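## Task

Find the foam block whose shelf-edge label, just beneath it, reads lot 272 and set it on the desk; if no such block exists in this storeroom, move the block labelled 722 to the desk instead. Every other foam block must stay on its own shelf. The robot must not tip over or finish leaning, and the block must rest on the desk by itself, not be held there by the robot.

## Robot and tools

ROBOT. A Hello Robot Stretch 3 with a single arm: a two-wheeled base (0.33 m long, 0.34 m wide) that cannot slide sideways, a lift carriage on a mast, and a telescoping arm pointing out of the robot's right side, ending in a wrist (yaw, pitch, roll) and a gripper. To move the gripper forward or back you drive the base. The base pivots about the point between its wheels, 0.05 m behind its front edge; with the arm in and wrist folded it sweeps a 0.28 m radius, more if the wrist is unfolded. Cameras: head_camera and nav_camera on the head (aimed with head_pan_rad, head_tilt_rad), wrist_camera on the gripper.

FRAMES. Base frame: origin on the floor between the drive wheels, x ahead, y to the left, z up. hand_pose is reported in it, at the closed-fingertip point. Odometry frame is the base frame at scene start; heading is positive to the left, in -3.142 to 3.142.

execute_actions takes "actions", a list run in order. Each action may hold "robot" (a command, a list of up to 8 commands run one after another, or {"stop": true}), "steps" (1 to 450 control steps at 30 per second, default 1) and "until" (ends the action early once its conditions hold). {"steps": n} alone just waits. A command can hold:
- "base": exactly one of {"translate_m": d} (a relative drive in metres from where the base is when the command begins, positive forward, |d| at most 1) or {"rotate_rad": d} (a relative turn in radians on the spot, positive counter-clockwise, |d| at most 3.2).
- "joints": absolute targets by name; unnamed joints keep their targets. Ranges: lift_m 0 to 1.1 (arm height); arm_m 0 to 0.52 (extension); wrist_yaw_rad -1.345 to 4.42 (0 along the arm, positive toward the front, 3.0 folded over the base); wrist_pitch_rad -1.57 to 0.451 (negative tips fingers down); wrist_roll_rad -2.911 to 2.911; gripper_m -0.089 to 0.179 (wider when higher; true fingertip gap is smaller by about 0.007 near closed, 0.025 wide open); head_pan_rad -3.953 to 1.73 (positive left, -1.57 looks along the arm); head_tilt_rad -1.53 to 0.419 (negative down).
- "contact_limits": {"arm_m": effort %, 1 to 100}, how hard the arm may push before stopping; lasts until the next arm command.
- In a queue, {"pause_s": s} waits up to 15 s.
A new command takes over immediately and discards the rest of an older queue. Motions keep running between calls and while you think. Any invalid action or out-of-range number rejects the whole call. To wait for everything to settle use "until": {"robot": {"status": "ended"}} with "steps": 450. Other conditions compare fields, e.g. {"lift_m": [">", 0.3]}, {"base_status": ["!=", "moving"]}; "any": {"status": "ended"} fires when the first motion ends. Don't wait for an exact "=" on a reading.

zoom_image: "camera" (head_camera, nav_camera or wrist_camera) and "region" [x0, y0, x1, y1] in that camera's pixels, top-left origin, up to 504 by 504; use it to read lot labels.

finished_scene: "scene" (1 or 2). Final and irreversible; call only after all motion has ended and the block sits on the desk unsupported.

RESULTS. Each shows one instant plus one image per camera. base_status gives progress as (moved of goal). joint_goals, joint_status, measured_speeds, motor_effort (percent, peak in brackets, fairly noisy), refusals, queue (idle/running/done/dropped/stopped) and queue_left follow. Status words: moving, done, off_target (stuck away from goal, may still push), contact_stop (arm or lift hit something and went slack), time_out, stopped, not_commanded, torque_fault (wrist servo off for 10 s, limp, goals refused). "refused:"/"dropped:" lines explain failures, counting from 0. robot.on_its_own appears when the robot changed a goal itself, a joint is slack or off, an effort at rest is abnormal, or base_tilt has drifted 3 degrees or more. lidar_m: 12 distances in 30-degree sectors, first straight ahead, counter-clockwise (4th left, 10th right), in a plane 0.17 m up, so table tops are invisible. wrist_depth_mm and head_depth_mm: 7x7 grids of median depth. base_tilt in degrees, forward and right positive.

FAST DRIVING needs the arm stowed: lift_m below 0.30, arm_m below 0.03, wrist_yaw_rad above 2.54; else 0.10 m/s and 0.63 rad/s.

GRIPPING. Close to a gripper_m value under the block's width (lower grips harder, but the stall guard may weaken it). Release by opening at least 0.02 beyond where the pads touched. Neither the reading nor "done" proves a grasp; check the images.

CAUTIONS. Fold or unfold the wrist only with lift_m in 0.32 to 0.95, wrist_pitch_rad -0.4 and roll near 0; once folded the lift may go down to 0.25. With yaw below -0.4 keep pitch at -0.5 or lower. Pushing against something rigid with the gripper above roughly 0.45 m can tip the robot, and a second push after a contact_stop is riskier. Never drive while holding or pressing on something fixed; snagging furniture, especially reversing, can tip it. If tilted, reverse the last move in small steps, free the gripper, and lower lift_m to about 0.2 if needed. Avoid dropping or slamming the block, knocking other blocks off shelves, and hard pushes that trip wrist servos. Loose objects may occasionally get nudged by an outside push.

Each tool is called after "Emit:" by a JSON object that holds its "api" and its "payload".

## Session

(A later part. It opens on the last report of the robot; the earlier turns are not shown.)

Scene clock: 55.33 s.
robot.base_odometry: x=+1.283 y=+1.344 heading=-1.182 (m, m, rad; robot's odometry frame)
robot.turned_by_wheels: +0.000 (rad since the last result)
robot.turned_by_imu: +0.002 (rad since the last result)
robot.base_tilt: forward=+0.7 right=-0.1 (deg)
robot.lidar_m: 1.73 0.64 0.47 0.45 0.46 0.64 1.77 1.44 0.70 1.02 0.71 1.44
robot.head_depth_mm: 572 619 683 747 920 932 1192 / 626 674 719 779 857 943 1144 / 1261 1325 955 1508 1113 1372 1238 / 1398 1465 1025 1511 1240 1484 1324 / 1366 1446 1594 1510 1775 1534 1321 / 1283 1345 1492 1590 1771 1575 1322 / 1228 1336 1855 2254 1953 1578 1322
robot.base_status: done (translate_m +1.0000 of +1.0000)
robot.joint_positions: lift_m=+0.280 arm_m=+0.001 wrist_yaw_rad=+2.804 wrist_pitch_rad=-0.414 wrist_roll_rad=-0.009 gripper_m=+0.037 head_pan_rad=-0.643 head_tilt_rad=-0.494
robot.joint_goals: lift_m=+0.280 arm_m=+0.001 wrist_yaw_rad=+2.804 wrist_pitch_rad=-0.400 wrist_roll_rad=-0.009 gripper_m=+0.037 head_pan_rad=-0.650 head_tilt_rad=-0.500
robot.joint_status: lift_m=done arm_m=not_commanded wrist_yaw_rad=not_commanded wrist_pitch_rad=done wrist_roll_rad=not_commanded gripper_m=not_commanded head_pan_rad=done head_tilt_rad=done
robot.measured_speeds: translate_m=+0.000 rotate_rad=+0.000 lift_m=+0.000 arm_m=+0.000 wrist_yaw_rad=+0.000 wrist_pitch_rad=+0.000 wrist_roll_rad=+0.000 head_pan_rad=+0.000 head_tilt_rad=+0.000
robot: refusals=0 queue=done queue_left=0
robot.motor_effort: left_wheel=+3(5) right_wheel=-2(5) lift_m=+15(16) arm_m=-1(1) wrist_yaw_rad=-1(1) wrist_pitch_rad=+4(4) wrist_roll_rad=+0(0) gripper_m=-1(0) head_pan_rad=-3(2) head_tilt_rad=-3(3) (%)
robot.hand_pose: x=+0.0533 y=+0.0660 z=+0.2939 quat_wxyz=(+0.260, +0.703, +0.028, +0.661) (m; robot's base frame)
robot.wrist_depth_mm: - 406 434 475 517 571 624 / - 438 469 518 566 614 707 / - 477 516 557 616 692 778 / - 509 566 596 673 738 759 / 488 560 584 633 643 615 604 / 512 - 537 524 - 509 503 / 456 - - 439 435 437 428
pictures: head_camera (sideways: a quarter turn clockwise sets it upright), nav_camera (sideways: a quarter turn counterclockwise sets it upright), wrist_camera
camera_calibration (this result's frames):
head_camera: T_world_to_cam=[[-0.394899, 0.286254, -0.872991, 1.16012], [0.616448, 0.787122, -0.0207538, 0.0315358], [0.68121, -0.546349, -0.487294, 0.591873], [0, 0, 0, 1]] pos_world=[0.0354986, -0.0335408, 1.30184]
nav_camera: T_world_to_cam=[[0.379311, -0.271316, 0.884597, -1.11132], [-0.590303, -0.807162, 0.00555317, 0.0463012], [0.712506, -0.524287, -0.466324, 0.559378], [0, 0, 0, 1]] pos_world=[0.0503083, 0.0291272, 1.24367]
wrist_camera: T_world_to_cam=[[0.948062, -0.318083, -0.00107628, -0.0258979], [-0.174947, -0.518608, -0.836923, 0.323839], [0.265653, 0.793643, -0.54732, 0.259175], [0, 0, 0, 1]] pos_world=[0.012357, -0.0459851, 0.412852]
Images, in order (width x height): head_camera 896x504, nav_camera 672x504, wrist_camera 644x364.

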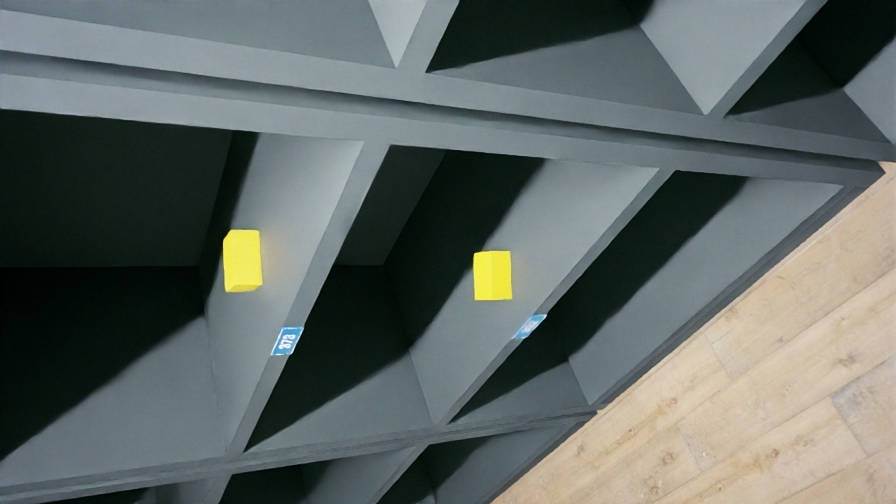

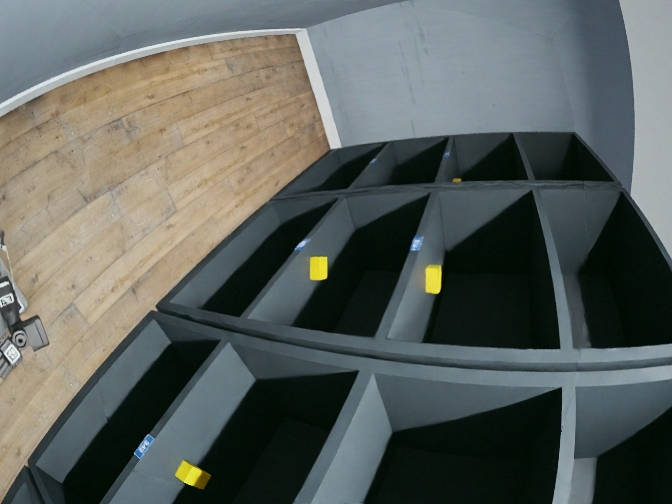

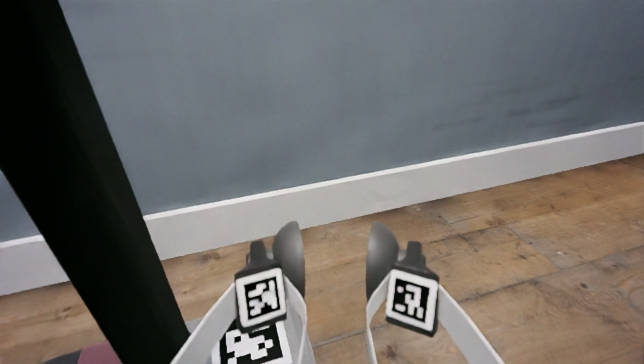

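Emit:
{"api": "execute_actions", "payload": {"actions": [{"robot":{"base":{"translate_m":0.85},"joints":{"head_pan_rad":-0.5,"head_tilt_rad":-0.45}},"steps":450,"until":{"robot":{"status":"ended"}}}]}}

Scene clock: 63.53 s.
robot.base_odometry: x=+1.605 y=+0.558 heading=-1.182 (m, m, rad; robot's odometry frame)
robot.turned_by_wheels: +0.000 (rad since the last result)
robot.turned_by_imu: +0.002 (rad since the last result)
robot.base_tilt: forward=+0.6 right=-0.2 (deg)
robot.lidar_m: 1.51 0.63 0.46 0.45 0.46 0.64 1.78 1.37 0.64 1.02 0.77 0.82
robot.head_depth_mm: 651 685 734 795 894 965 1205 / 1333 1407 933 890 946 1020 1144 / 1473 1559 1174 1623 1253 1532 1320 / 1432 1523 1641 1617 1798 1577 1351 / 1360 1452 1580 1692 1858 1632 1351 / 1334 1418 1554 1680 1831 1628 1352 / 1281 1377 1471 1592 1729 1629 1355
robot.base_status: done (translate_m +0.8500 of +0.8500)
robot.joint_positions: lift_m=+0.280 arm_m=+0.001 wrist_yaw_rad=+2.804 wrist_pitch_rad=-0.414 wrist_roll_rad=-0.009 gripper_m=+0.037 head_pan_rad=-0.507 head_tilt_rad=-0.457
robot.joint_goals: lift_m=+0.280 arm_m=+0.001 wrist_yaw_rad=+2.804 wrist_pitch_rad=-0.400 wrist_roll_rad=-0.009 gripper_m=+0.037 head_pan_rad=-0.500 head_tilt_rad=-0.450
robot.joint_status: lift_m=done arm_m=not_commanded wrist_yaw_rad=not_commanded wrist_pitch_rad=done wrist_roll_rad=not_commanded gripper_m=not_commanded head_pan_rad=done head_tilt_rad=done
robot.measured_speeds: translate_m=+0.000 rotate_rad=+0.000 lift_m=+0.000 arm_m=+0.000 wrist_yaw_rad=+0.000 wrist_pitch_rad=+0.000 wrist_roll_rad=+0.000 head_pan_rad=+0.000 head_tilt_rad=+0.000
robot: refusals=0 queue=done queue_left=0
robot.motor_effort: left_wheel=+2(10) right_wheel=-2(4) lift_m=+16(15) arm_m=-1(1) wrist_yaw_rad=+0(1) wrist_pitch_rad=+4(4) wrist_roll_rad=+0(0) gripper_m=+0(1) head_pan_rad=+3(17) head_tilt_rad=+2(8) (%)
robot.hand_pose: x=+0.0533 y=+0.0660 z=+0.2939 quat_wxyz=(+0.260, +0.703, +0.028, +0.661) (m; robot's base frame)
robot.wrist_depth_mm: - 410 434 466 515 560 623 / - 433 465 508 559 611 696 / - 471 509 557 611 679 785 / - 519 564 608 662 723 751 / 503 548 584 625 644 617 616 / 515 - 536 521 - 509 506 / 458 - - 442 429 437 440
pictures: head_camera (sideways: a quarter turn clockwise sets it upright), nav_camera (sideways: a quarter turn counterclockwise sets it upright), wrist_camera
camera_calibration (this result's frames):
head_camera: T_world_to_cam=[[-0.401358, 0.21418, -0.890527, 1.18303], [0.504786, 0.863014, -0.0199426, 0.0311619], [0.764267, -0.45753, -0.454492, 0.548685], [0, 0, 0, 1]] pos_world=[0.0397461, -0.0292344, 1.30351]
nav_camera: T_world_to_cam=[[0.383525, -0.201289, 0.901327, -1.13317], [-0.475693, -0.879591, 0.00597776, 0.0450491], [0.791596, -0.431048, -0.433097, 0.515659], [0, 0, 0, 1]] pos_world=[0.0478362, 0.0338028, 1.24442]
wrist_camera: T_world_to_cam=[[0.948062, -0.318083, -0.00107663, -0.0258978], [-0.174954, -0.518627, -0.836909, 0.32383], [0.265649, 0.793631, -0.54734, 0.259182], [0, 0, 0, 1]] pos_world=[0.0123569, -0.0459852, 0.412849]
Images, in order (width x height): head_camera 896x504, nav_camera 672x504, wrist_camera 644x364.

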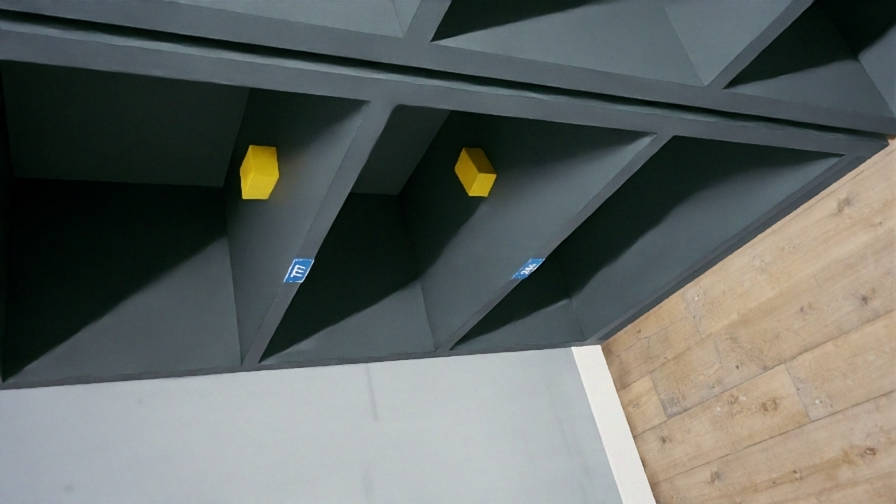

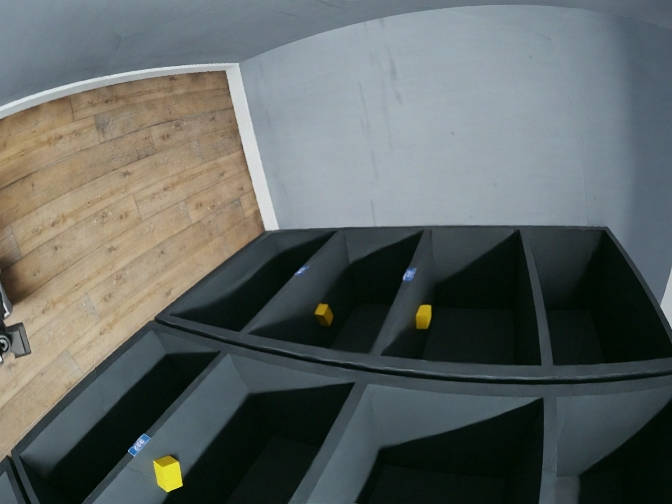

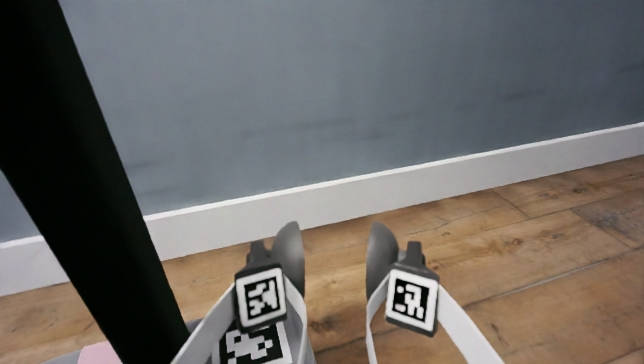

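Emit:
{"api": "zoom_image", "payload": {"camera": "head_camera", "region": [495, 235, 565, 305]}}

Emit:
{"api": "zoom_image", "payload": {"camera": "head_camera", "region": [265, 235, 335, 305]}}

Region (495, 235, 565, 305) of head_camera's 896x504 image, scaled by 7.200, with more detail than that image has.

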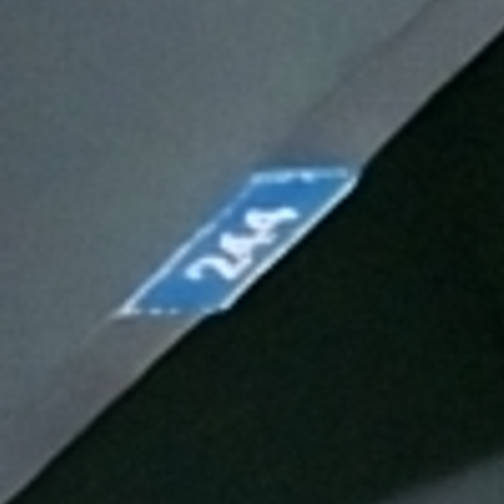

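Region (265, 235, 335, 305) of head_camera's 896x504 image, scaled by 7.200, with more detail than that image has.

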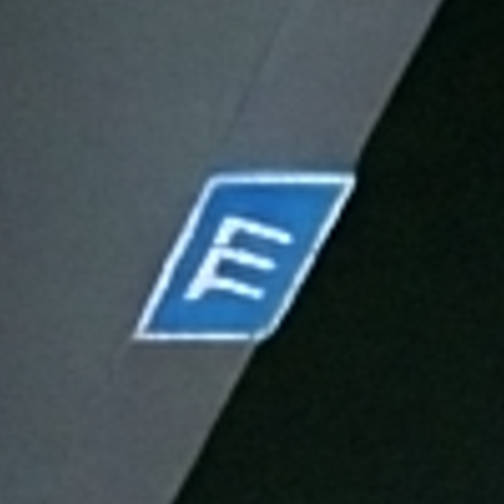

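Emit:
{"api": "execute_actions", "payload": {"actions": [{"robot":{"base":{"translate_m":-1.0},"joints":{"head_pan_rad":-1.55,"head_tilt_rad":-0.75}},"steps":3},{"steps":450,"until":{"robot":{"translate_m":["<",-0.8]}}},{"robot":{"base":{"translate_m":-1.0}},"steps":3},{"steps":450,"until":{"robot":{"translate_m":["<",-0.8]}}},{"robot":[{"base":{"translate_m":-0.98}},{"base":{"rotate_rad":-1.6}}],"steps":3},{"steps":450,"until":{"robot":{"translate_m":["<",-0.18]}}}]}}

Emit:
{"api": "execute_actions", "payload": {"actions": [{"steps":450,"until":{"robot":{"status":"ended"}}}]}}

Scene clock: 79.97 s.
robot.base_odometry: x=+0.924 y=+2.220 heading=-1.182 (m, m, rad; robot's odometry frame)
robot.turned_by_wheels: +0.000 (rad since the last result)
robot.turned_by_imu: -0.003 (rad since the last result)
robot.base_tilt: forward=+2.2 right=+2.2 (deg)
robot.lidar_m: 1.74 0.64 0.47 0.45 0.47 0.64 1.47 1.52 0.70 1.02 0.71 1.44
robot.head_depth_mm: 866 686 1141 1084 954 1237 1178 / 868 685 1144 1084 953 1261 1180 / 870 682 1144 1079 951 1267 1180 / 867 680 1151 1078 950 1261 1177 / 864 680 1147 1076 949 1262 1176 / 861 677 1155 1073 948 1260 1173 / 858 676 1153 1072 947 1248 1175
robot.base_status: moving (translate_m -0.1860 of -0.9800)
robot.joint_positions: lift_m=+0.280 arm_m=+0.001 wrist_yaw_rad=+2.804 wrist_pitch_rad=-0.414 wrist_roll_rad=-0.009 gripper_m=+0.037 head_pan_rad=-1.543 head_tilt_rad=-0.740
robot.joint_goals: lift_m=+0.280 arm_m=+0.001 wrist_yaw_rad=+2.804 wrist_pitch_rad=-0.400 wrist_roll_rad=-0.009 gripper_m=+0.037 head_pan_rad=-1.550 head_tilt_rad=-0.750
robot.joint_status: lift_m=done arm_m=not_commanded wrist_yaw_rad=not_commanded wrist_pitch_rad=done wrist_roll_rad=not_commanded gripper_m=not_commanded head_pan_rad=done head_tilt_rad=done
robot.measured_speeds: translate_m=-0.294 rotate_rad=+0.000 lift_m=+0.000 arm_m=+0.000 wrist_yaw_rad=+0.000 wrist_pitch_rad=+0.000 wrist_roll_rad=+0.000 head_pan_rad=+0.000 head_tilt_rad=+0.000
robot: refusals=0 queue=running queue_left=1
robot.motor_effort: left_wheel=+2(4) right_wheel=-3(6) lift_m=+16(15) arm_m=-1(0) wrist_yaw_rad=-1(1) wrist_pitch_rad=+4(4) wrist_roll_rad=+0(0) gripper_m=-1(0) head_pan_rad=-3(38) head_tilt_rad=-5(24) (%)
robot.hand_pose: x=+0.0533 y=+0.0660 z=+0.2939 quat_wxyz=(+0.260, +0.703, +0.028, +0.661) (m; robot's base frame)
robot.wrist_depth_mm: - 403 436 469 517 563 619 / - 439 468 522 564 616 701 / - 471 508 557 612 690 780 / - 522 554 598 667 724 770 / 496 545 586 629 644 611 604 / 519 - 536 518 - 517 511 / 455 - - 440 435 438 434
pictures: head_camera (sideways: a quarter turn clockwise sets it upright), nav_camera (sideways: a quarter turn counterclockwise sets it upright), wrist_camera
camera_calibration (this result's frames):
head_camera: T_world_to_cam=[[-0.0267398, 0.685094, -0.727964, 0.968804], [0.999606, 0.012084, -0.0253454, 0.0351689], [-0.0085672, -0.728355, -0.685147, 0.853474], [0, 0, 0, 1]] pos_world=[-0.00193757, -0.0425143, 1.2909]
nav_camera: T_world_to_cam=[[0.0288481, -0.667067, 0.744439, -0.926453], [-0.999183, -0.04033, 0.00258142, 0.0526656], [0.0283012, -0.743905, -0.667686, 0.82552], [0, 0, 0, 1]] pos_world=[0.0559858, -0.00177449, 1.24074]
wrist_camera: T_world_to_cam=[[0.948062, -0.318083, -0.00107639, -0.0258978], [-0.174954, -0.518627, -0.836909, 0.32383], [0.265648, 0.793631, -0.54734, 0.259182], [0, 0, 0, 1]] pos_world=[0.0123569, -0.0459852, 0.412849]
Images, in order (width x height): head_camera 896x504, nav_camera 672x504, wrist_camera 644x364.

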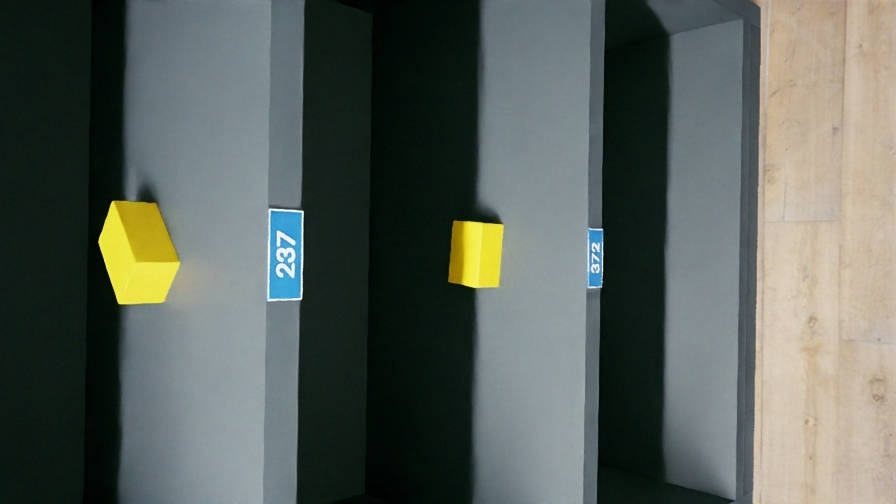

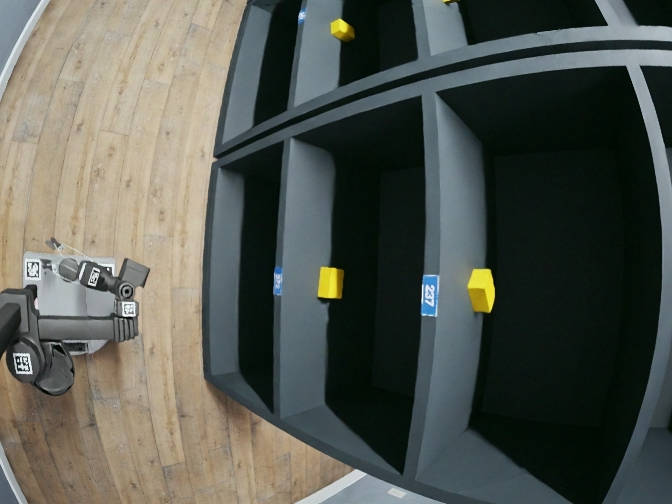

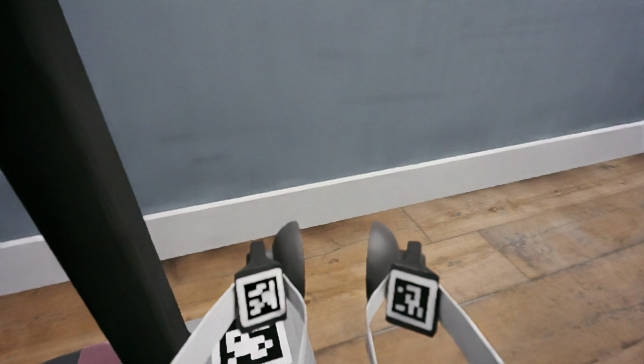

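Scene clock: 86.20 s.
robot.base_odometry: x=+0.623 y=+2.955 heading=-2.782 (m, m, rad; robot's odometry frame)
robot.turned_by_wheels: -1.600 (rad since the last result)
robot.turned_by_imu: -1.572 (rad since the last result)
robot.base_tilt: forward=+0.9 right=-0.4 (deg)
robot.lidar_m: 2.54 0.66 1.34 1.82 0.64 0.47 0.45 0.46 0.63 0.68 0.70 0.96
robot.head_depth_mm: 581 657 757 888 1081 1270 1176 / 581 657 755 888 1078 1290 1178 / 581 657 755 890 1081 1285 1178 / 581 658 756 890 1083 1287 1177 / 581 657 756 891 1082 1286 1176 / 581 657 756 891 1080 1281 1174 / 581 658 757 890 1083 1278 1167
robot.base_status: done (rotate_rad -1.5998 of -1.6000)
robot.joint_positions: lift_m=+0.280 arm_m=+0.001 wrist_yaw_rad=+2.804 wrist_pitch_rad=-0.414 wrist_roll_rad=-0.009 gripper_m=+0.037 head_pan_rad=-1.543 head_tilt_rad=-0.741
robot.joint_goals: lift_m=+0.280 arm_m=+0.001 wrist_yaw_rad=+2.804 wrist_pitch_rad=-0.400 wrist_roll_rad=-0.009 gripper_m=+0.037 head_pan_rad=-1.550 head_tilt_rad=-0.750
robot.joint_status: lift_m=done arm_m=not_commanded wrist_yaw_rad=not_commanded wrist_pitch_rad=done wrist_roll_rad=not_commanded gripper_m=not_commanded head_pan_rad=done head_tilt_rad=done
robot.measured_speeds: translate_m=+0.000 rotate_rad=+0.000 lift_m=+0.000 arm_m=+0.000 wrist_yaw_rad=+0.000 wrist_pitch_rad=+0.000 wrist_roll_rad=+0.000 head_pan_rad=+0.000 head_tilt_rad=+0.000
robot: refusals=0 queue=done queue_left=0
robot.motor_effort: left_wheel=+3(11) right_wheel=-2(7) lift_m=+16(15) arm_m=-1(1) wrist_yaw_rad=+0(0) wrist_pitch_rad=+4(5) wrist_roll_rad=+0(0) gripper_m=+0(1) head_pan_rad=-2(4) head_tilt_rad=-4(5) (%)
robot.hand_pose: x=+0.0533 y=+0.0660 z=+0.2939 quat_wxyz=(+0.260, +0.703, +0.028, +0.661) (m; robot's base frame)
robot.wrist_depth_mm: - - - - - - 516 / - - - - - - 563 / - - - - 969 810 621 / - 798 791 781 791 702 690 / 627 639 632 631 640 612 614 / 529 - 529 520 - 515 516 / 455 - - 448 430 443 432
pictures: head_camera (sideways: a quarter turn clockwise sets it upright), nav_camera (sideways: a quarter turn counterclockwise sets it upright), wrist_camera
camera_calibration (this result's frames):
head_camera: T_world_to_cam=[[-0.0265486, 0.685639, -0.727458, 0.968143], [0.999609, 0.0118022, -0.025357, 0.035184], [-0.0088001, -0.727846, -0.685684, 0.854174], [0, 0, 0, 1]] pos_world=[-0.00195057, -0.0425038, 1.29087]
nav_camera: T_world_to_cam=[[0.0286627, -0.667625, 0.743946, -0.92581], [-0.999195, -0.0400315, 0.00257217, 0.0526777], [0.028064, -0.743421, -0.668235, 0.826236], [0, 0, 0, 1]] pos_world=[0.055984, -0.00174436, 1.24074]
wrist_camera: T_world_to_cam=[[0.948062, -0.318083, -0.00107657, -0.0259033], [-0.174957, -0.518636, -0.836903, 0.323817], [0.265646, 0.793625, -0.54735, 0.259198], [0, 0, 0, 1]] pos_world=[0.0123569, -0.0460027, 0.412848]
Images, in order (width x height): head_camera 896x504, nav_camera 672x504, wrist_camera 644x364.

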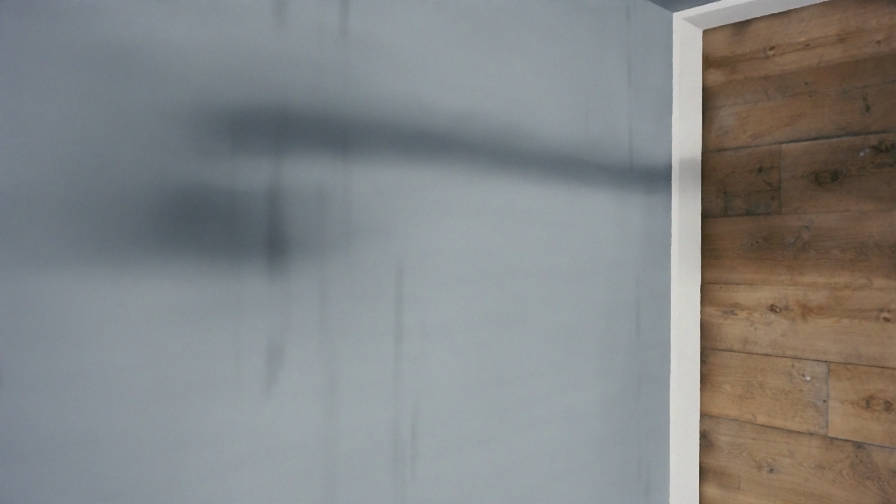

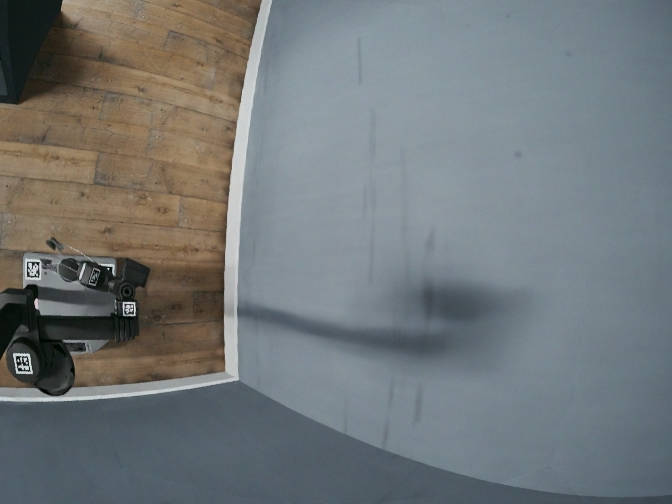

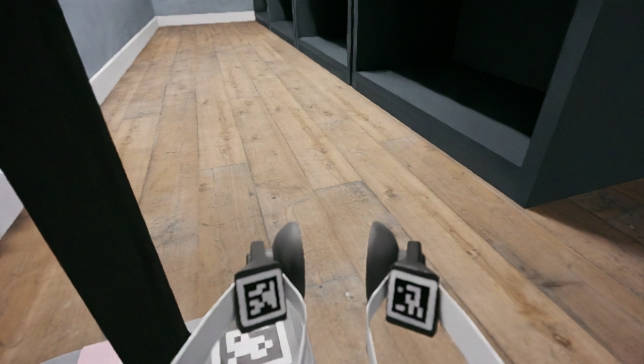

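Emit:
{"api": "execute_actions", "payload": {"actions": [{"robot":{"base":{"translate_m":1.0},"joints":{"head_pan_rad":-0.6,"head_tilt_rad":-0.45}},"steps":3},{"steps":450,"until":{"robot":{"translate_m":[">",0.7]}}},{"robot":[{"base":{"translate_m":0.805}},{"base":{"rotate_rad":1.606}}],"steps":450,"until":{"robot":{"status":"ended"}}}]}}

Scene clock: 98.53 s.
robot.base_odometry: x=-0.795 y=+2.421 heading=-1.176 (m, m, rad; robot's odometry frame)
robot.turned_by_wheels: +1.606 (rad since the last result)
robot.turned_by_imu: +1.581 (rad since the last result)
robot.base_tilt: forward=+0.9 right=-0.1 (deg)
robot.lidar_m: 1.81 0.68 0.59 1.95 0.95 0.69 0.67 0.70 0.96 1.81 1.55 1.80
robot.head_depth_mm: 1952 2066 1876 2245 2045 1635 1360 / 2143 2277 1871 2494 2055 1640 1357 / 2384 2569 1870 2610 2050 1631 1358 / 2666 2907 2189 2600 2032 1627 1355 / 3040 3329 3466 2712 2039 1639 1350 / 3567 3933 - 2752 2037 1636 1356 / 3504 3659 3806 2735 2040 1626 1349
robot.base_status: done (rotate_rad +1.6059 of +1.6060)
robot.joint_positions: lift_m=+0.280 arm_m=+0.001 wrist_yaw_rad=+2.804 wrist_pitch_rad=-0.414 wrist_roll_rad=-0.009 gripper_m=+0.037 head_pan_rad=-0.607 head_tilt_rad=-0.457
robot.joint_goals: lift_m=+0.280 arm_m=+0.001 wrist_yaw_rad=+2.804 wrist_pitch_rad=-0.400 wrist_roll_rad=-0.009 gripper_m=+0.037 head_pan_rad=-0.600 head_tilt_rad=-0.450
robot.joint_status: lift_m=done arm_m=not_commanded wrist_yaw_rad=not_commanded wrist_pitch_rad=done wrist_roll_rad=not_commanded gripper_m=not_commanded head_pan_rad=done head_tilt_rad=done
robot.measured_speeds: translate_m=+0.000 rotate_rad=+0.000 lift_m=+0.000 arm_m=+0.000 wrist_yaw_rad=+0.000 wrist_pitch_rad=+0.000 wrist_roll_rad=+0.000 head_pan_rad=+0.000 head_tilt_rad=+0.000
robot: refusals=0 queue=done queue_left=0
robot.motor_effort: left_wheel=-2(11) right_wheel=+2(9) lift_m=+16(15) arm_m=-2(2) wrist_yaw_rad=+0(0) wrist_pitch_rad=+4(4) wrist_roll_rad=+0(0) gripper_m=+0(0) head_pan_rad=+4(41) head_tilt_rad=+2(22) (%)
robot.hand_pose: x=+0.0533 y=+0.0660 z=+0.2939 quat_wxyz=(+0.260, +0.703, +0.028, +0.661) (m; robot's base frame)
robot.wrist_depth_mm: - - - - 589 598 650 / - - - - 627 657 728 / - - - 975 687 721 815 / - 801 795 795 724 783 743 / 617 643 637 654 644 621 614 / 529 - 536 526 - 513 503 / 452 - - 448 434 437 435
pictures: head_camera (sideways: a quarter turn clockwise sets it upright), nav_camera (sideways: a quarter turn counterclockwise sets it upright), wrist_camera
camera_calibration (this result's frames):
head_camera: T_world_to_cam=[[-0.378056, 0.25316, -0.890496, 1.18285], [0.588307, 0.808392, -0.0199441, 0.0306543], [0.714821, -0.531425, -0.454553, 0.549065], [0, 0, 0, 1]] pos_world=[0.0366641, -0.0324431, 1.30351]
nav_camera: T_world_to_cam=[[0.361598, -0.238556, 0.901298, -1.133], [-0.561012, -0.827786, 0.00597699, 0.0455705], [0.744656, -0.5078, -0.433159, 0.516026], [0, 0, 0, 1]] pos_world=[0.0509949, 0.0294758, 1.24442]
wrist_camera: T_world_to_cam=[[0.948062, -0.318083, -0.00107692, -0.0259085], [-0.174961, -0.518646, -0.836896, 0.323804], [0.265644, 0.793618, -0.54736, 0.259215], [0, 0, 0, 1]] pos_world=[0.0123569, -0.0460195, 0.412846]
Images, in order (width x height): head_camera 896x504, nav_camera 672x504, wrist_camera 644x364.

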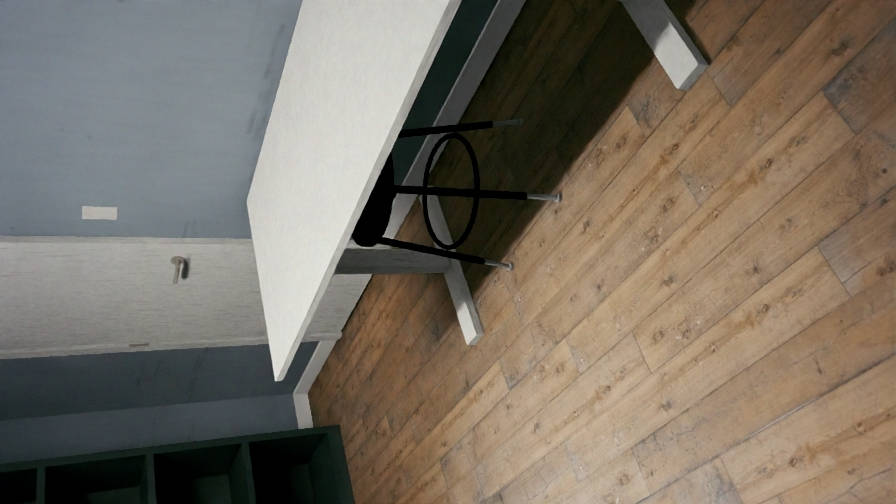

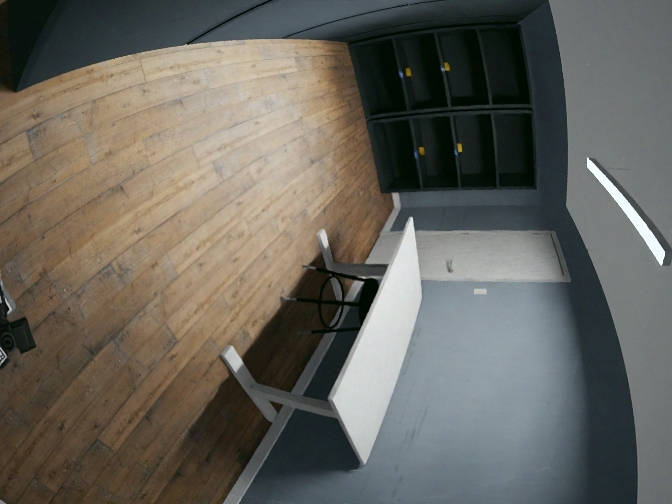

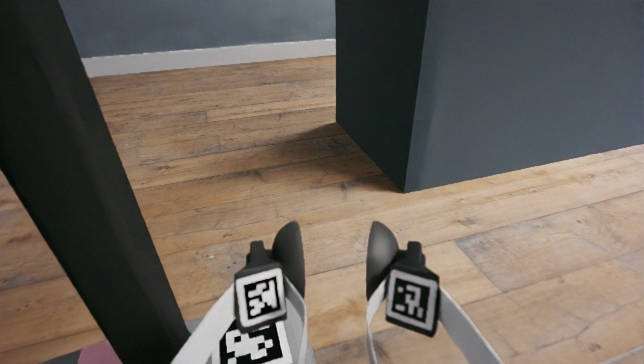

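Emit:
{"api": "execute_actions", "payload": {"actions": [{"robot":{"base":{"translate_m":1.0},"joints":{"head_pan_rad":0.0,"head_tilt_rad":-0.5}},"steps":3},{"steps":450,"until":{"robot":{"translate_m":[">",0.7]}}},{"robot":{"base":{"translate_m":1.0}},"steps":3},{"steps":450,"until":{"robot":{"translate_m":[">",0.7]}}},{"robot":{"base":{"translate_m":1.0}},"steps":3},{"steps":450,"until":{"robot":{"translate_m":[">",0.7]}}}]}}

Emit:
{"api": "execute_actions", "payload": {"actions": [{"robot":{"base":{"translate_m":0.94},"joints":{"head_pan_rad":-1.58,"head_tilt_rad":-0.75}},"steps":450,"until":{"robot":{"status":"ended"}}},{"robot":{"base":{"rotate_rad":1.593},"joints":{"lift_m":0.55}},"steps":450,"until":{"robot":{"lift_m":[">",0.335]}}},{"robot":{"joints":{"wrist_yaw_rad":0.0}},"steps":450,"until":{"robot":{"wrist_yaw_rad":["<",1.6]}}},{"robot":{"joints":{"gripper_m":0.175,"wrist_pitch_rad":-0.3}},"steps":450,"until":{"robot":{"status":"ended"}}}]}}

Scene clock: 114.93 s.
robot.base_odometry: x=+0.020 y=+0.465 heading=-1.176 (m, m, rad; robot's odometry frame)
robot.turned_by_wheels: +0.000 (rad since the last result)
robot.turned_by_imu: +0.005 (rad since the last result)
robot.base_tilt: forward=+1.6 right=-1.3 (deg)
robot.lidar_m: 1.58 0.64 0.48 0.46 0.48 0.66 2.77 2.58 1.25 1.37 1.90 1.59
robot.head_depth_mm: 1367 1463 1574 1780 1896 1577 1323 / 1685 1693 1920 1851 1889 1582 1322 / 1673 1761 1941 2180 1896 1569 1325 / 1691 1759 1948 2176 1891 1577 1321 / 1675 1749 1937 2181 1881 1575 1319 / 1671 1685 1911 1835 1879 1574 1321 / 1336 1423 1523 1556 1540 1484 1322
robot.base_status: moving (translate_m +0.7047 of +1.0000)
robot.joint_positions: lift_m=+0.280 arm_m=+0.001 wrist_yaw_rad=+2.804 wrist_pitch_rad=-0.414 wrist_roll_rad=-0.009 gripper_m=+0.037 head_pan_rad=-0.007 head_tilt_rad=-0.494
robot.joint_goals: lift_m=+0.280 arm_m=+0.001 wrist_yaw_rad=+2.804 wrist_pitch_rad=-0.400 wrist_roll_rad=-0.009 gripper_m=+0.037 head_pan_rad=+0.000 head_tilt_rad=-0.500
robot.joint_status: lift_m=done arm_m=not_commanded wrist_yaw_rad=not_commanded wrist_pitch_rad=done wrist_roll_rad=not_commanded gripper_m=not_commanded head_pan_rad=done head_tilt_rad=done
robot.measured_speeds: translate_m=+0.294 rotate_rad=+0.000 lift_m=+0.000 arm_m=+0.000 wrist_yaw_rad=+0.000 wrist_pitch_rad=+0.000 wrist_roll_rad=+0.000 head_pan_rad=+0.000 head_tilt_rad=+0.000
robot: refusals=0 queue=running queue_left=0
robot.motor_effort: left_wheel=+0(6) right_wheel=+4(6) lift_m=+16(17) arm_m=-1(2) wrist_yaw_rad=+0(1) wrist_pitch_rad=+4(4) wrist_roll_rad=+0(0) gripper_m=-1(1) head_pan_rad=+3(34) head_tilt_rad=-3(8) (%)
robot.hand_pose: x=+0.0533 y=+0.0660 z=+0.2939 quat_wxyz=(+0.260, +0.703, +0.028, +0.661) (m; robot's base frame)
robot.wrist_depth_mm: - 417 440 480 521 562 623 / - 450 478 523 585 624 696 / - 485 516 580 632 698 799 / - 537 565 617 696 736 757 / 516 573 611 620 646 604 606 / 541 - 539 513 - 513 510 / 450 - - 446 435 442 432
pictures: head_camera (sideways: a quarter turn clockwise sets it upright), nav_camera (sideways: a quarter turn counterclockwise sets it upright), wrist_camera
camera_calibration (this result's frames):
head_camera: T_world_to_cam=[[-0.487957, -0.00423409, -0.872858, 1.16051], [0.0284631, 0.999379, -0.0207596, 0.0351302], [0.872404, -0.034974, -0.487533, 0.591018], [0, 0, 0, 1]] pos_world=[0.0496724, -0.00952441, 1.30183]
nav_camera: T_world_to_cam=[[0.466547, 0.00699401, 0.884469, -1.11169], [0.00446903, -0.999975, 0.00555002, 0.0426772], [0.884485, 0.00136338, -0.466566, 0.558644], [0, 0, 0, 1]] pos_world=[0.024352, 0.0496897, 1.24366]
wrist_camera: T_world_to_cam=[[0.948062, -0.318083, -0.00107699, -0.0259084], [-0.174964, -0.518656, -0.836889, 0.323799], [0.265641, 0.793611, -0.547372, 0.259219], [0, 0, 0, 1]] pos_world=[0.0123568, -0.0460195, 0.412845]
Images, in order (width x height): head_camera 896x504, nav_camera 672x504, wrist_camera 644x364.

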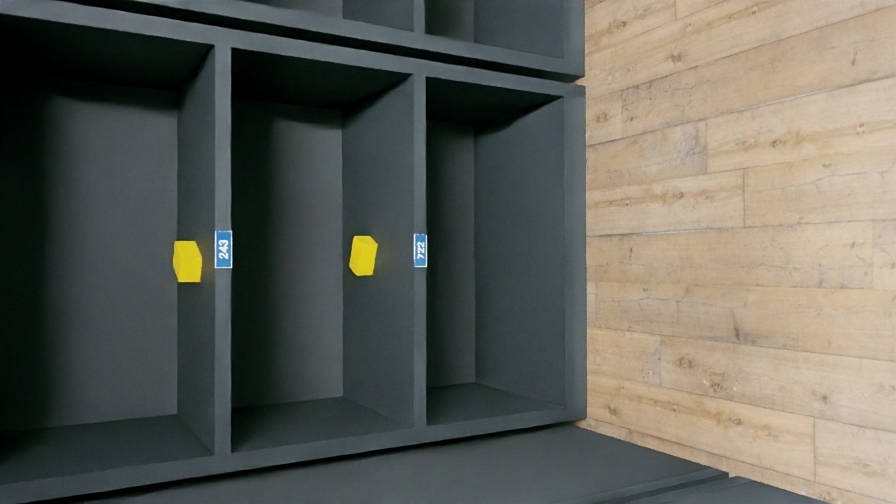

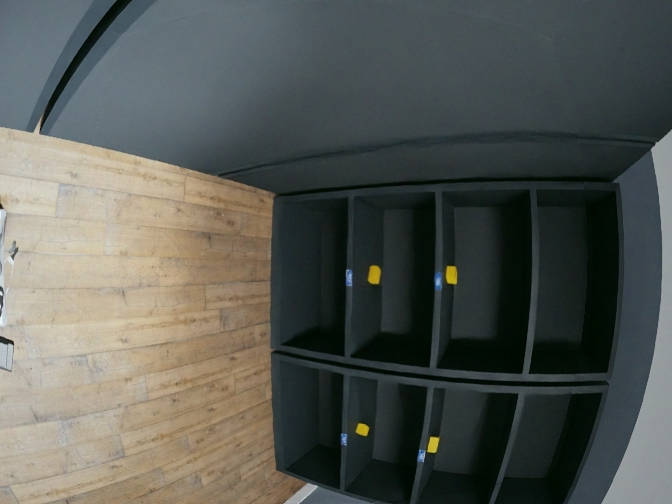

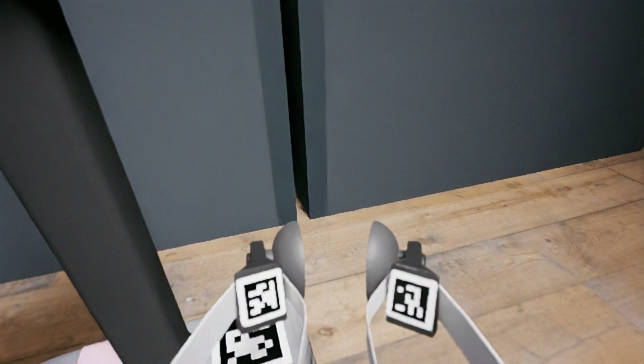

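Scene clock: 123.10 s.
robot.base_odometry: x=+0.382 y=-0.402 heading=+0.417 (m, m, rad; robot's odometry frame)
robot.turned_by_wheels: +1.593 (rad since the last result)
robot.turned_by_imu: +1.568 (rad since the last result)
robot.base_tilt: forward=+0.8 right=-0.3 (deg)
robot.lidar_m: 0.45 0.47 0.65 1.86 2.57 1.70 1.83 1.46 0.75 1.05 0.62 0.46
robot.head_depth_mm: 887 685 1182 1083 978 1287 1180 / 885 684 1188 1081 973 1281 1192 / 884 682 1187 1080 971 1287 1186 / 883 672 1186 1058 972 1284 - / 883 677 1188 1076 972 1282 1172 / 885 675 1185 1074 970 1279 1171 / 884 674 1164 1066 968 1251 1169
robot.base_status: done (rotate_rad +1.5929 of +1.5930)
robot.joint_positions: lift_m=+0.550 arm_m=+0.001 wrist_yaw_rad=+0.004 wrist_pitch_rad=-0.319 wrist_roll_rad=-0.009 gripper_m=+0.175 head_pan_rad=-1.573 head_tilt_rad=-0.741
robot.joint_goals: lift_m=+0.550 arm_m=+0.001 wrist_yaw_rad=+0.000 wrist_pitch_rad=-0.300 wrist_roll_rad=-0.009 gripper_m=+0.175 head_pan_rad=-1.580 head_tilt_rad=-0.750
robot.joint_status: lift_m=done arm_m=not_commanded wrist_yaw_rad=done wrist_pitch_rad=done wrist_roll_rad=not_commanded gripper_m=done head_pan_rad=done head_tilt_rad=done
robot.measured_speeds: translate_m=+0.000 rotate_rad=+0.000 lift_m=+0.000 arm_m=+0.000 wrist_yaw_rad=+0.000 wrist_pitch_rad=+0.000 wrist_roll_rad=+0.000 head_pan_rad=+0.000 head_tilt_rad=+0.000
robot: refusals=0 queue=done queue_left=0
robot.motor_effort: left_wheel=-2(9) right_wheel=+2(6) lift_m=+25(23) arm_m=-1(1) wrist_yaw_rad=-5(4) wrist_pitch_rad=+6(6) wrist_roll_rad=+0(0) gripper_m=+0(84) head_pan_rad=-3(39) head_tilt_rad=-4(19) (%)
robot.hand_pose: x=-0.0206 y=-0.3820 z=+0.5852 quat_wxyz=(+0.702, +0.114, -0.694, -0.111) (m; robot's base frame)
robot.wrist_depth_mm: 454 642 743 729 726 720 575 / 453 649 797 761 737 753 581 / 448 531 528 518 524 508 497 / 416 403 403 398 389 381 373 / 469 677 960 973 970 951 563 / 490 761 858 866 852 828 522 / 493 655 700 727 695 697 -
pictures: head_camera (sideways: a quarter turn clockwise sets it upright), nav_camera (sideways: a quarter turn counterclockwise sets it upright), wrist_camera
camera_calibration (this result's frames):
head_camera: T_world_to_cam=[[-0.00606246, 0.686144, -0.72744, 0.967995], [0.999515, -0.0180523, -0.0253574, 0.0351851], [-0.0305307, -0.727241, -0.685702, 0.854331], [0, 0, 0, 1]] pos_world=[-0.00321621, -0.0422441, 1.29087]
nav_camera: T_world_to_cam=[[0.00871352, -0.668202, 0.743928, -0.925666], [-0.999945, -0.0101762, 0.00257185, 0.0526827], [0.00585186, -0.74391, -0.668254, 0.826396], [0, 0, 0, 1]] pos_world=[0.0559097, -0.00323162, 1.24074]
wrist_camera: T_world_to_cam=[[-0.999837, -0.0180458, 0.000278167, -0.0243377], [-0.00865638, 0.465974, -0.884756, 0.72981], [0.0158365, -0.884614, -0.466054, 0.100013], [0, 0, 0, 1]] pos_world=[-0.0196, -0.252038, 0.692322]
Images, in order (width x height): head_camera 896x504, nav_camera 672x504, wrist_camera 644x364.

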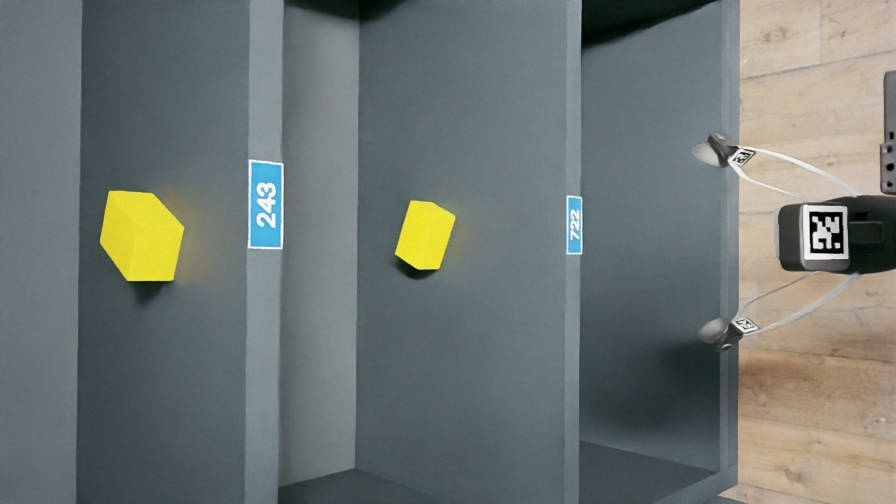

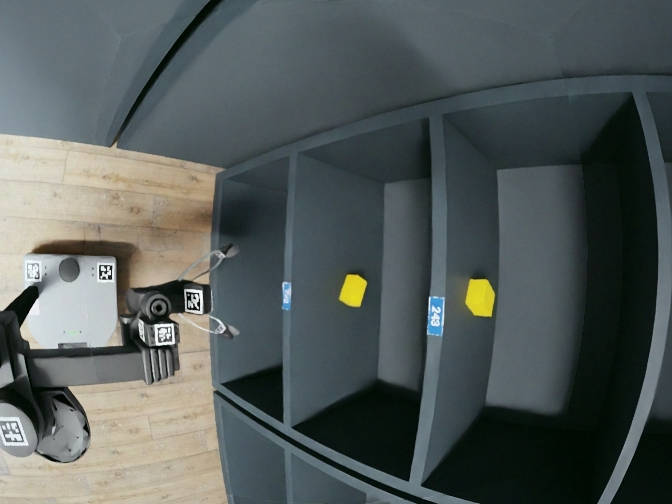

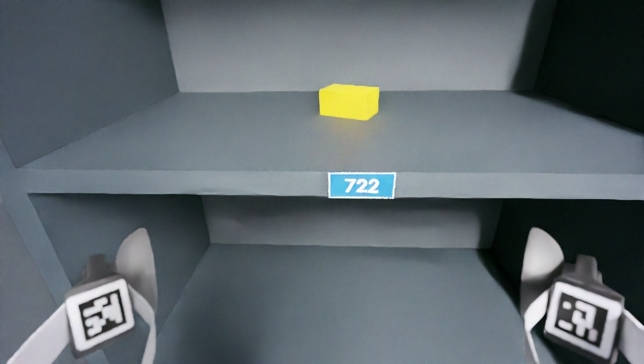

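Emit:
{"api": "zoom_image", "payload": {"camera": "head_camera", "region": [375, 185, 475, 285]}}

Emit:
{"api": "zoom_image", "payload": {"camera": "wrist_camera", "region": [300, 60, 400, 140]}}

Region (375, 185, 475, 285) of head_camera's 896x504 image, scaled by 5.040, with more detail than that image has.

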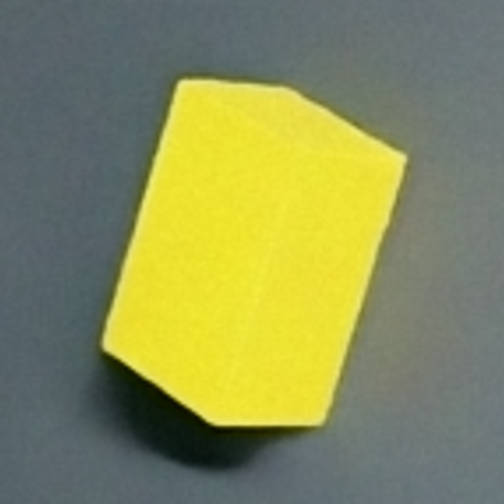

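Region (300, 60, 400, 140) of wrist_camera's 644x364 image, scaled by 5.040; it fills the top 403 rows of this view, and the rest is white.

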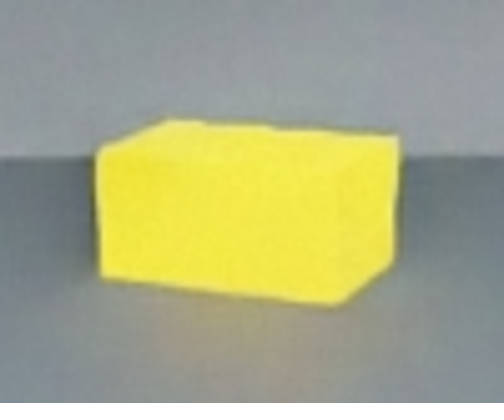

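Emit:
{"api": "execute_actions", "payload": {"actions": [{"robot":{"base":{"translate_m":0.06},"joints":{"arm_m":0.46,"lift_m":0.58,"wrist_yaw_rad":-0.38}},"steps":450,"until":{"robot":{"status":"ended"}}}]}}

Scene clock: 141.97 s.
robot.base_odometry: x=+0.437 y=-0.378 heading=+0.417 (m, m, rad; robot's odometry frame)
robot.turned_by_wheels: +0.000 (rad since the last result)
robot.turned_by_imu: +0.001 (rad since the last result)
robot.base_tilt: forward=+0.6 right=-0.1 (deg)
robot.lidar_m: 0.39 0.40 0.56 1.61 2.66 1.75 1.89 0.83 0.79 1.05 0.54 0.40
robot.head_depth_mm: 883 686 1187 1083 977 1283 1181 / 883 682 1188 1080 964 - - / 885 674 1186 - 974 1279 1179 / 887 679 1189 1075 974 1283 1176 / 885 677 1185 1075 972 1281 1169 / 883 675 1188 1073 970 1281 1174 / 884 675 1040 1015 969 1201 1154
robot.base_status: done (translate_m +0.0600 of +0.0600)
robot.joint_positions: lift_m=+0.580 arm_m=+0.460 wrist_yaw_rad=-0.378 wrist_pitch_rad=-0.319 wrist_roll_rad=-0.009 gripper_m=+0.175 head_pan_rad=-1.573 head_tilt_rad=-0.741
robot.joint_goals: lift_m=+0.580 arm_m=+0.460 wrist_yaw_rad=-0.380 wrist_pitch_rad=-0.300 wrist_roll_rad=-0.009 gripper_m=+0.175 head_pan_rad=-1.580 head_tilt_rad=-0.750
robot.joint_status: lift_m=done arm_m=done wrist_yaw_rad=done wrist_pitch_rad=done wrist_roll_rad=not_commanded gripper_m=done head_pan_rad=done head_tilt_rad=done
robot.measured_speeds: translate_m=+0.000 rotate_rad=+0.000 lift_m=+0.000 arm_m=+0.000 wrist_yaw_rad=+0.000 wrist_pitch_rad=+0.000 wrist_roll_rad=+0.000 head_pan_rad=+0.000 head_tilt_rad=+0.000
robot: refusals=0 queue=done queue_left=0
robot.motor_effort: left_wheel=-2(5) right_wheel=+2(4) lift_m=+24(24) arm_m=+1(1) wrist_yaw_rad=-4(5) wrist_pitch_rad=+6(6) wrist_roll_rad=+0(0) gripper_m=+0(0) head_pan_rad=-2(3) head_tilt_rad=-4(4) (%)
robot.hand_pose: x=-0.1084 y=-0.8238 z=+0.6152 quat_wxyz=(+0.668, -0.019, -0.703, -0.242) (m; robot's base frame)
robot.wrist_depth_mm: 264 283 304 331 361 402 414 / 281 301 325 354 394 438 420 / 297 318 350 382 417 474 436 / 315 337 372 396 413 405 407 / 323 332 324 325 317 315 314 / 262 260 251 196 247 256 258 / - 211 188 176 208 215 -
pictures: head_camera (sideways: a quarter turn clockwise sets it upright), nav_camera (sideways: a quarter turn counterclockwise sets it upright), wrist_camera
camera_calibration (this result's frames):
head_camera: T_world_to_cam=[[-0.0060389, 0.686145, -0.72744, 0.967994], [0.999515, -0.0180866, -0.0253574, 0.0351851], [-0.0305557, -0.72724, -0.685703, 0.854332], [0, 0, 0, 1]] pos_world=[-0.00321766, -0.0422438, 1.29087]
nav_camera: T_world_to_cam=[[0.00869058, -0.668203, 0.743928, -0.925665], [-0.999945, -0.0101419, 0.00257184, 0.0526827], [0.00582632, -0.74391, -0.668255, 0.826397], [0, 0, 0, 1]] pos_world=[0.0559096, -0.0032333, 1.24074]
wrist_camera: T_world_to_cam=[[-0.934724, 0.355375, 0.000279161, 0.194573], [0.165372, 0.435663, -0.884788, 0.955397], [-0.314554, -0.826986, -0.465994, -0.263827], [0, 0, 0, 1]] pos_world=[-0.0591113, -0.703559, 0.722328]
Images, in order (width x height): head_camera 896x504, nav_camera 672x504, wrist_camera 644x364.

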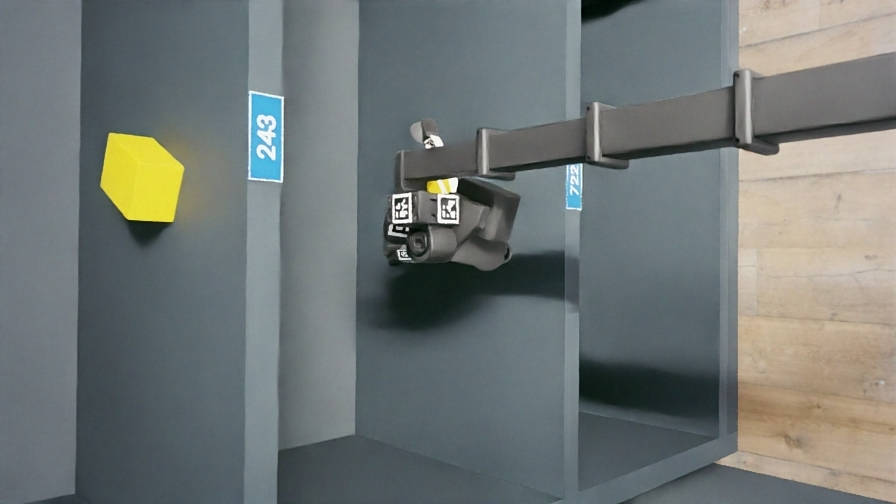

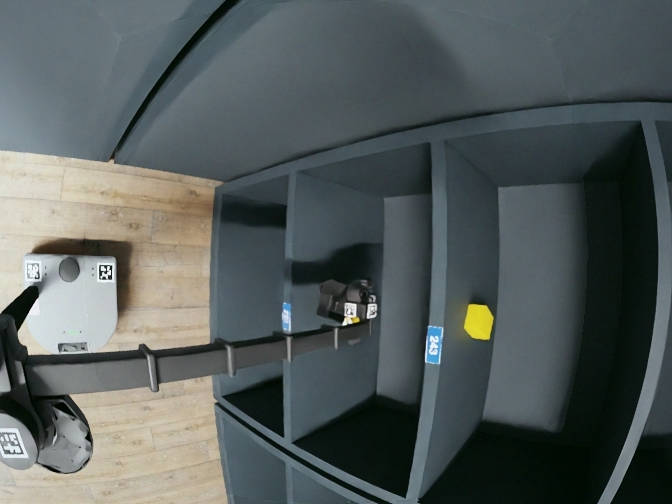

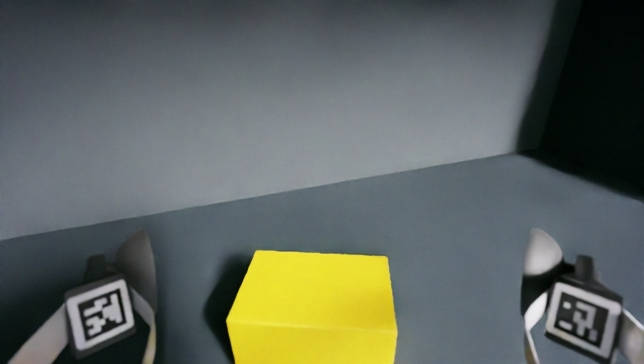

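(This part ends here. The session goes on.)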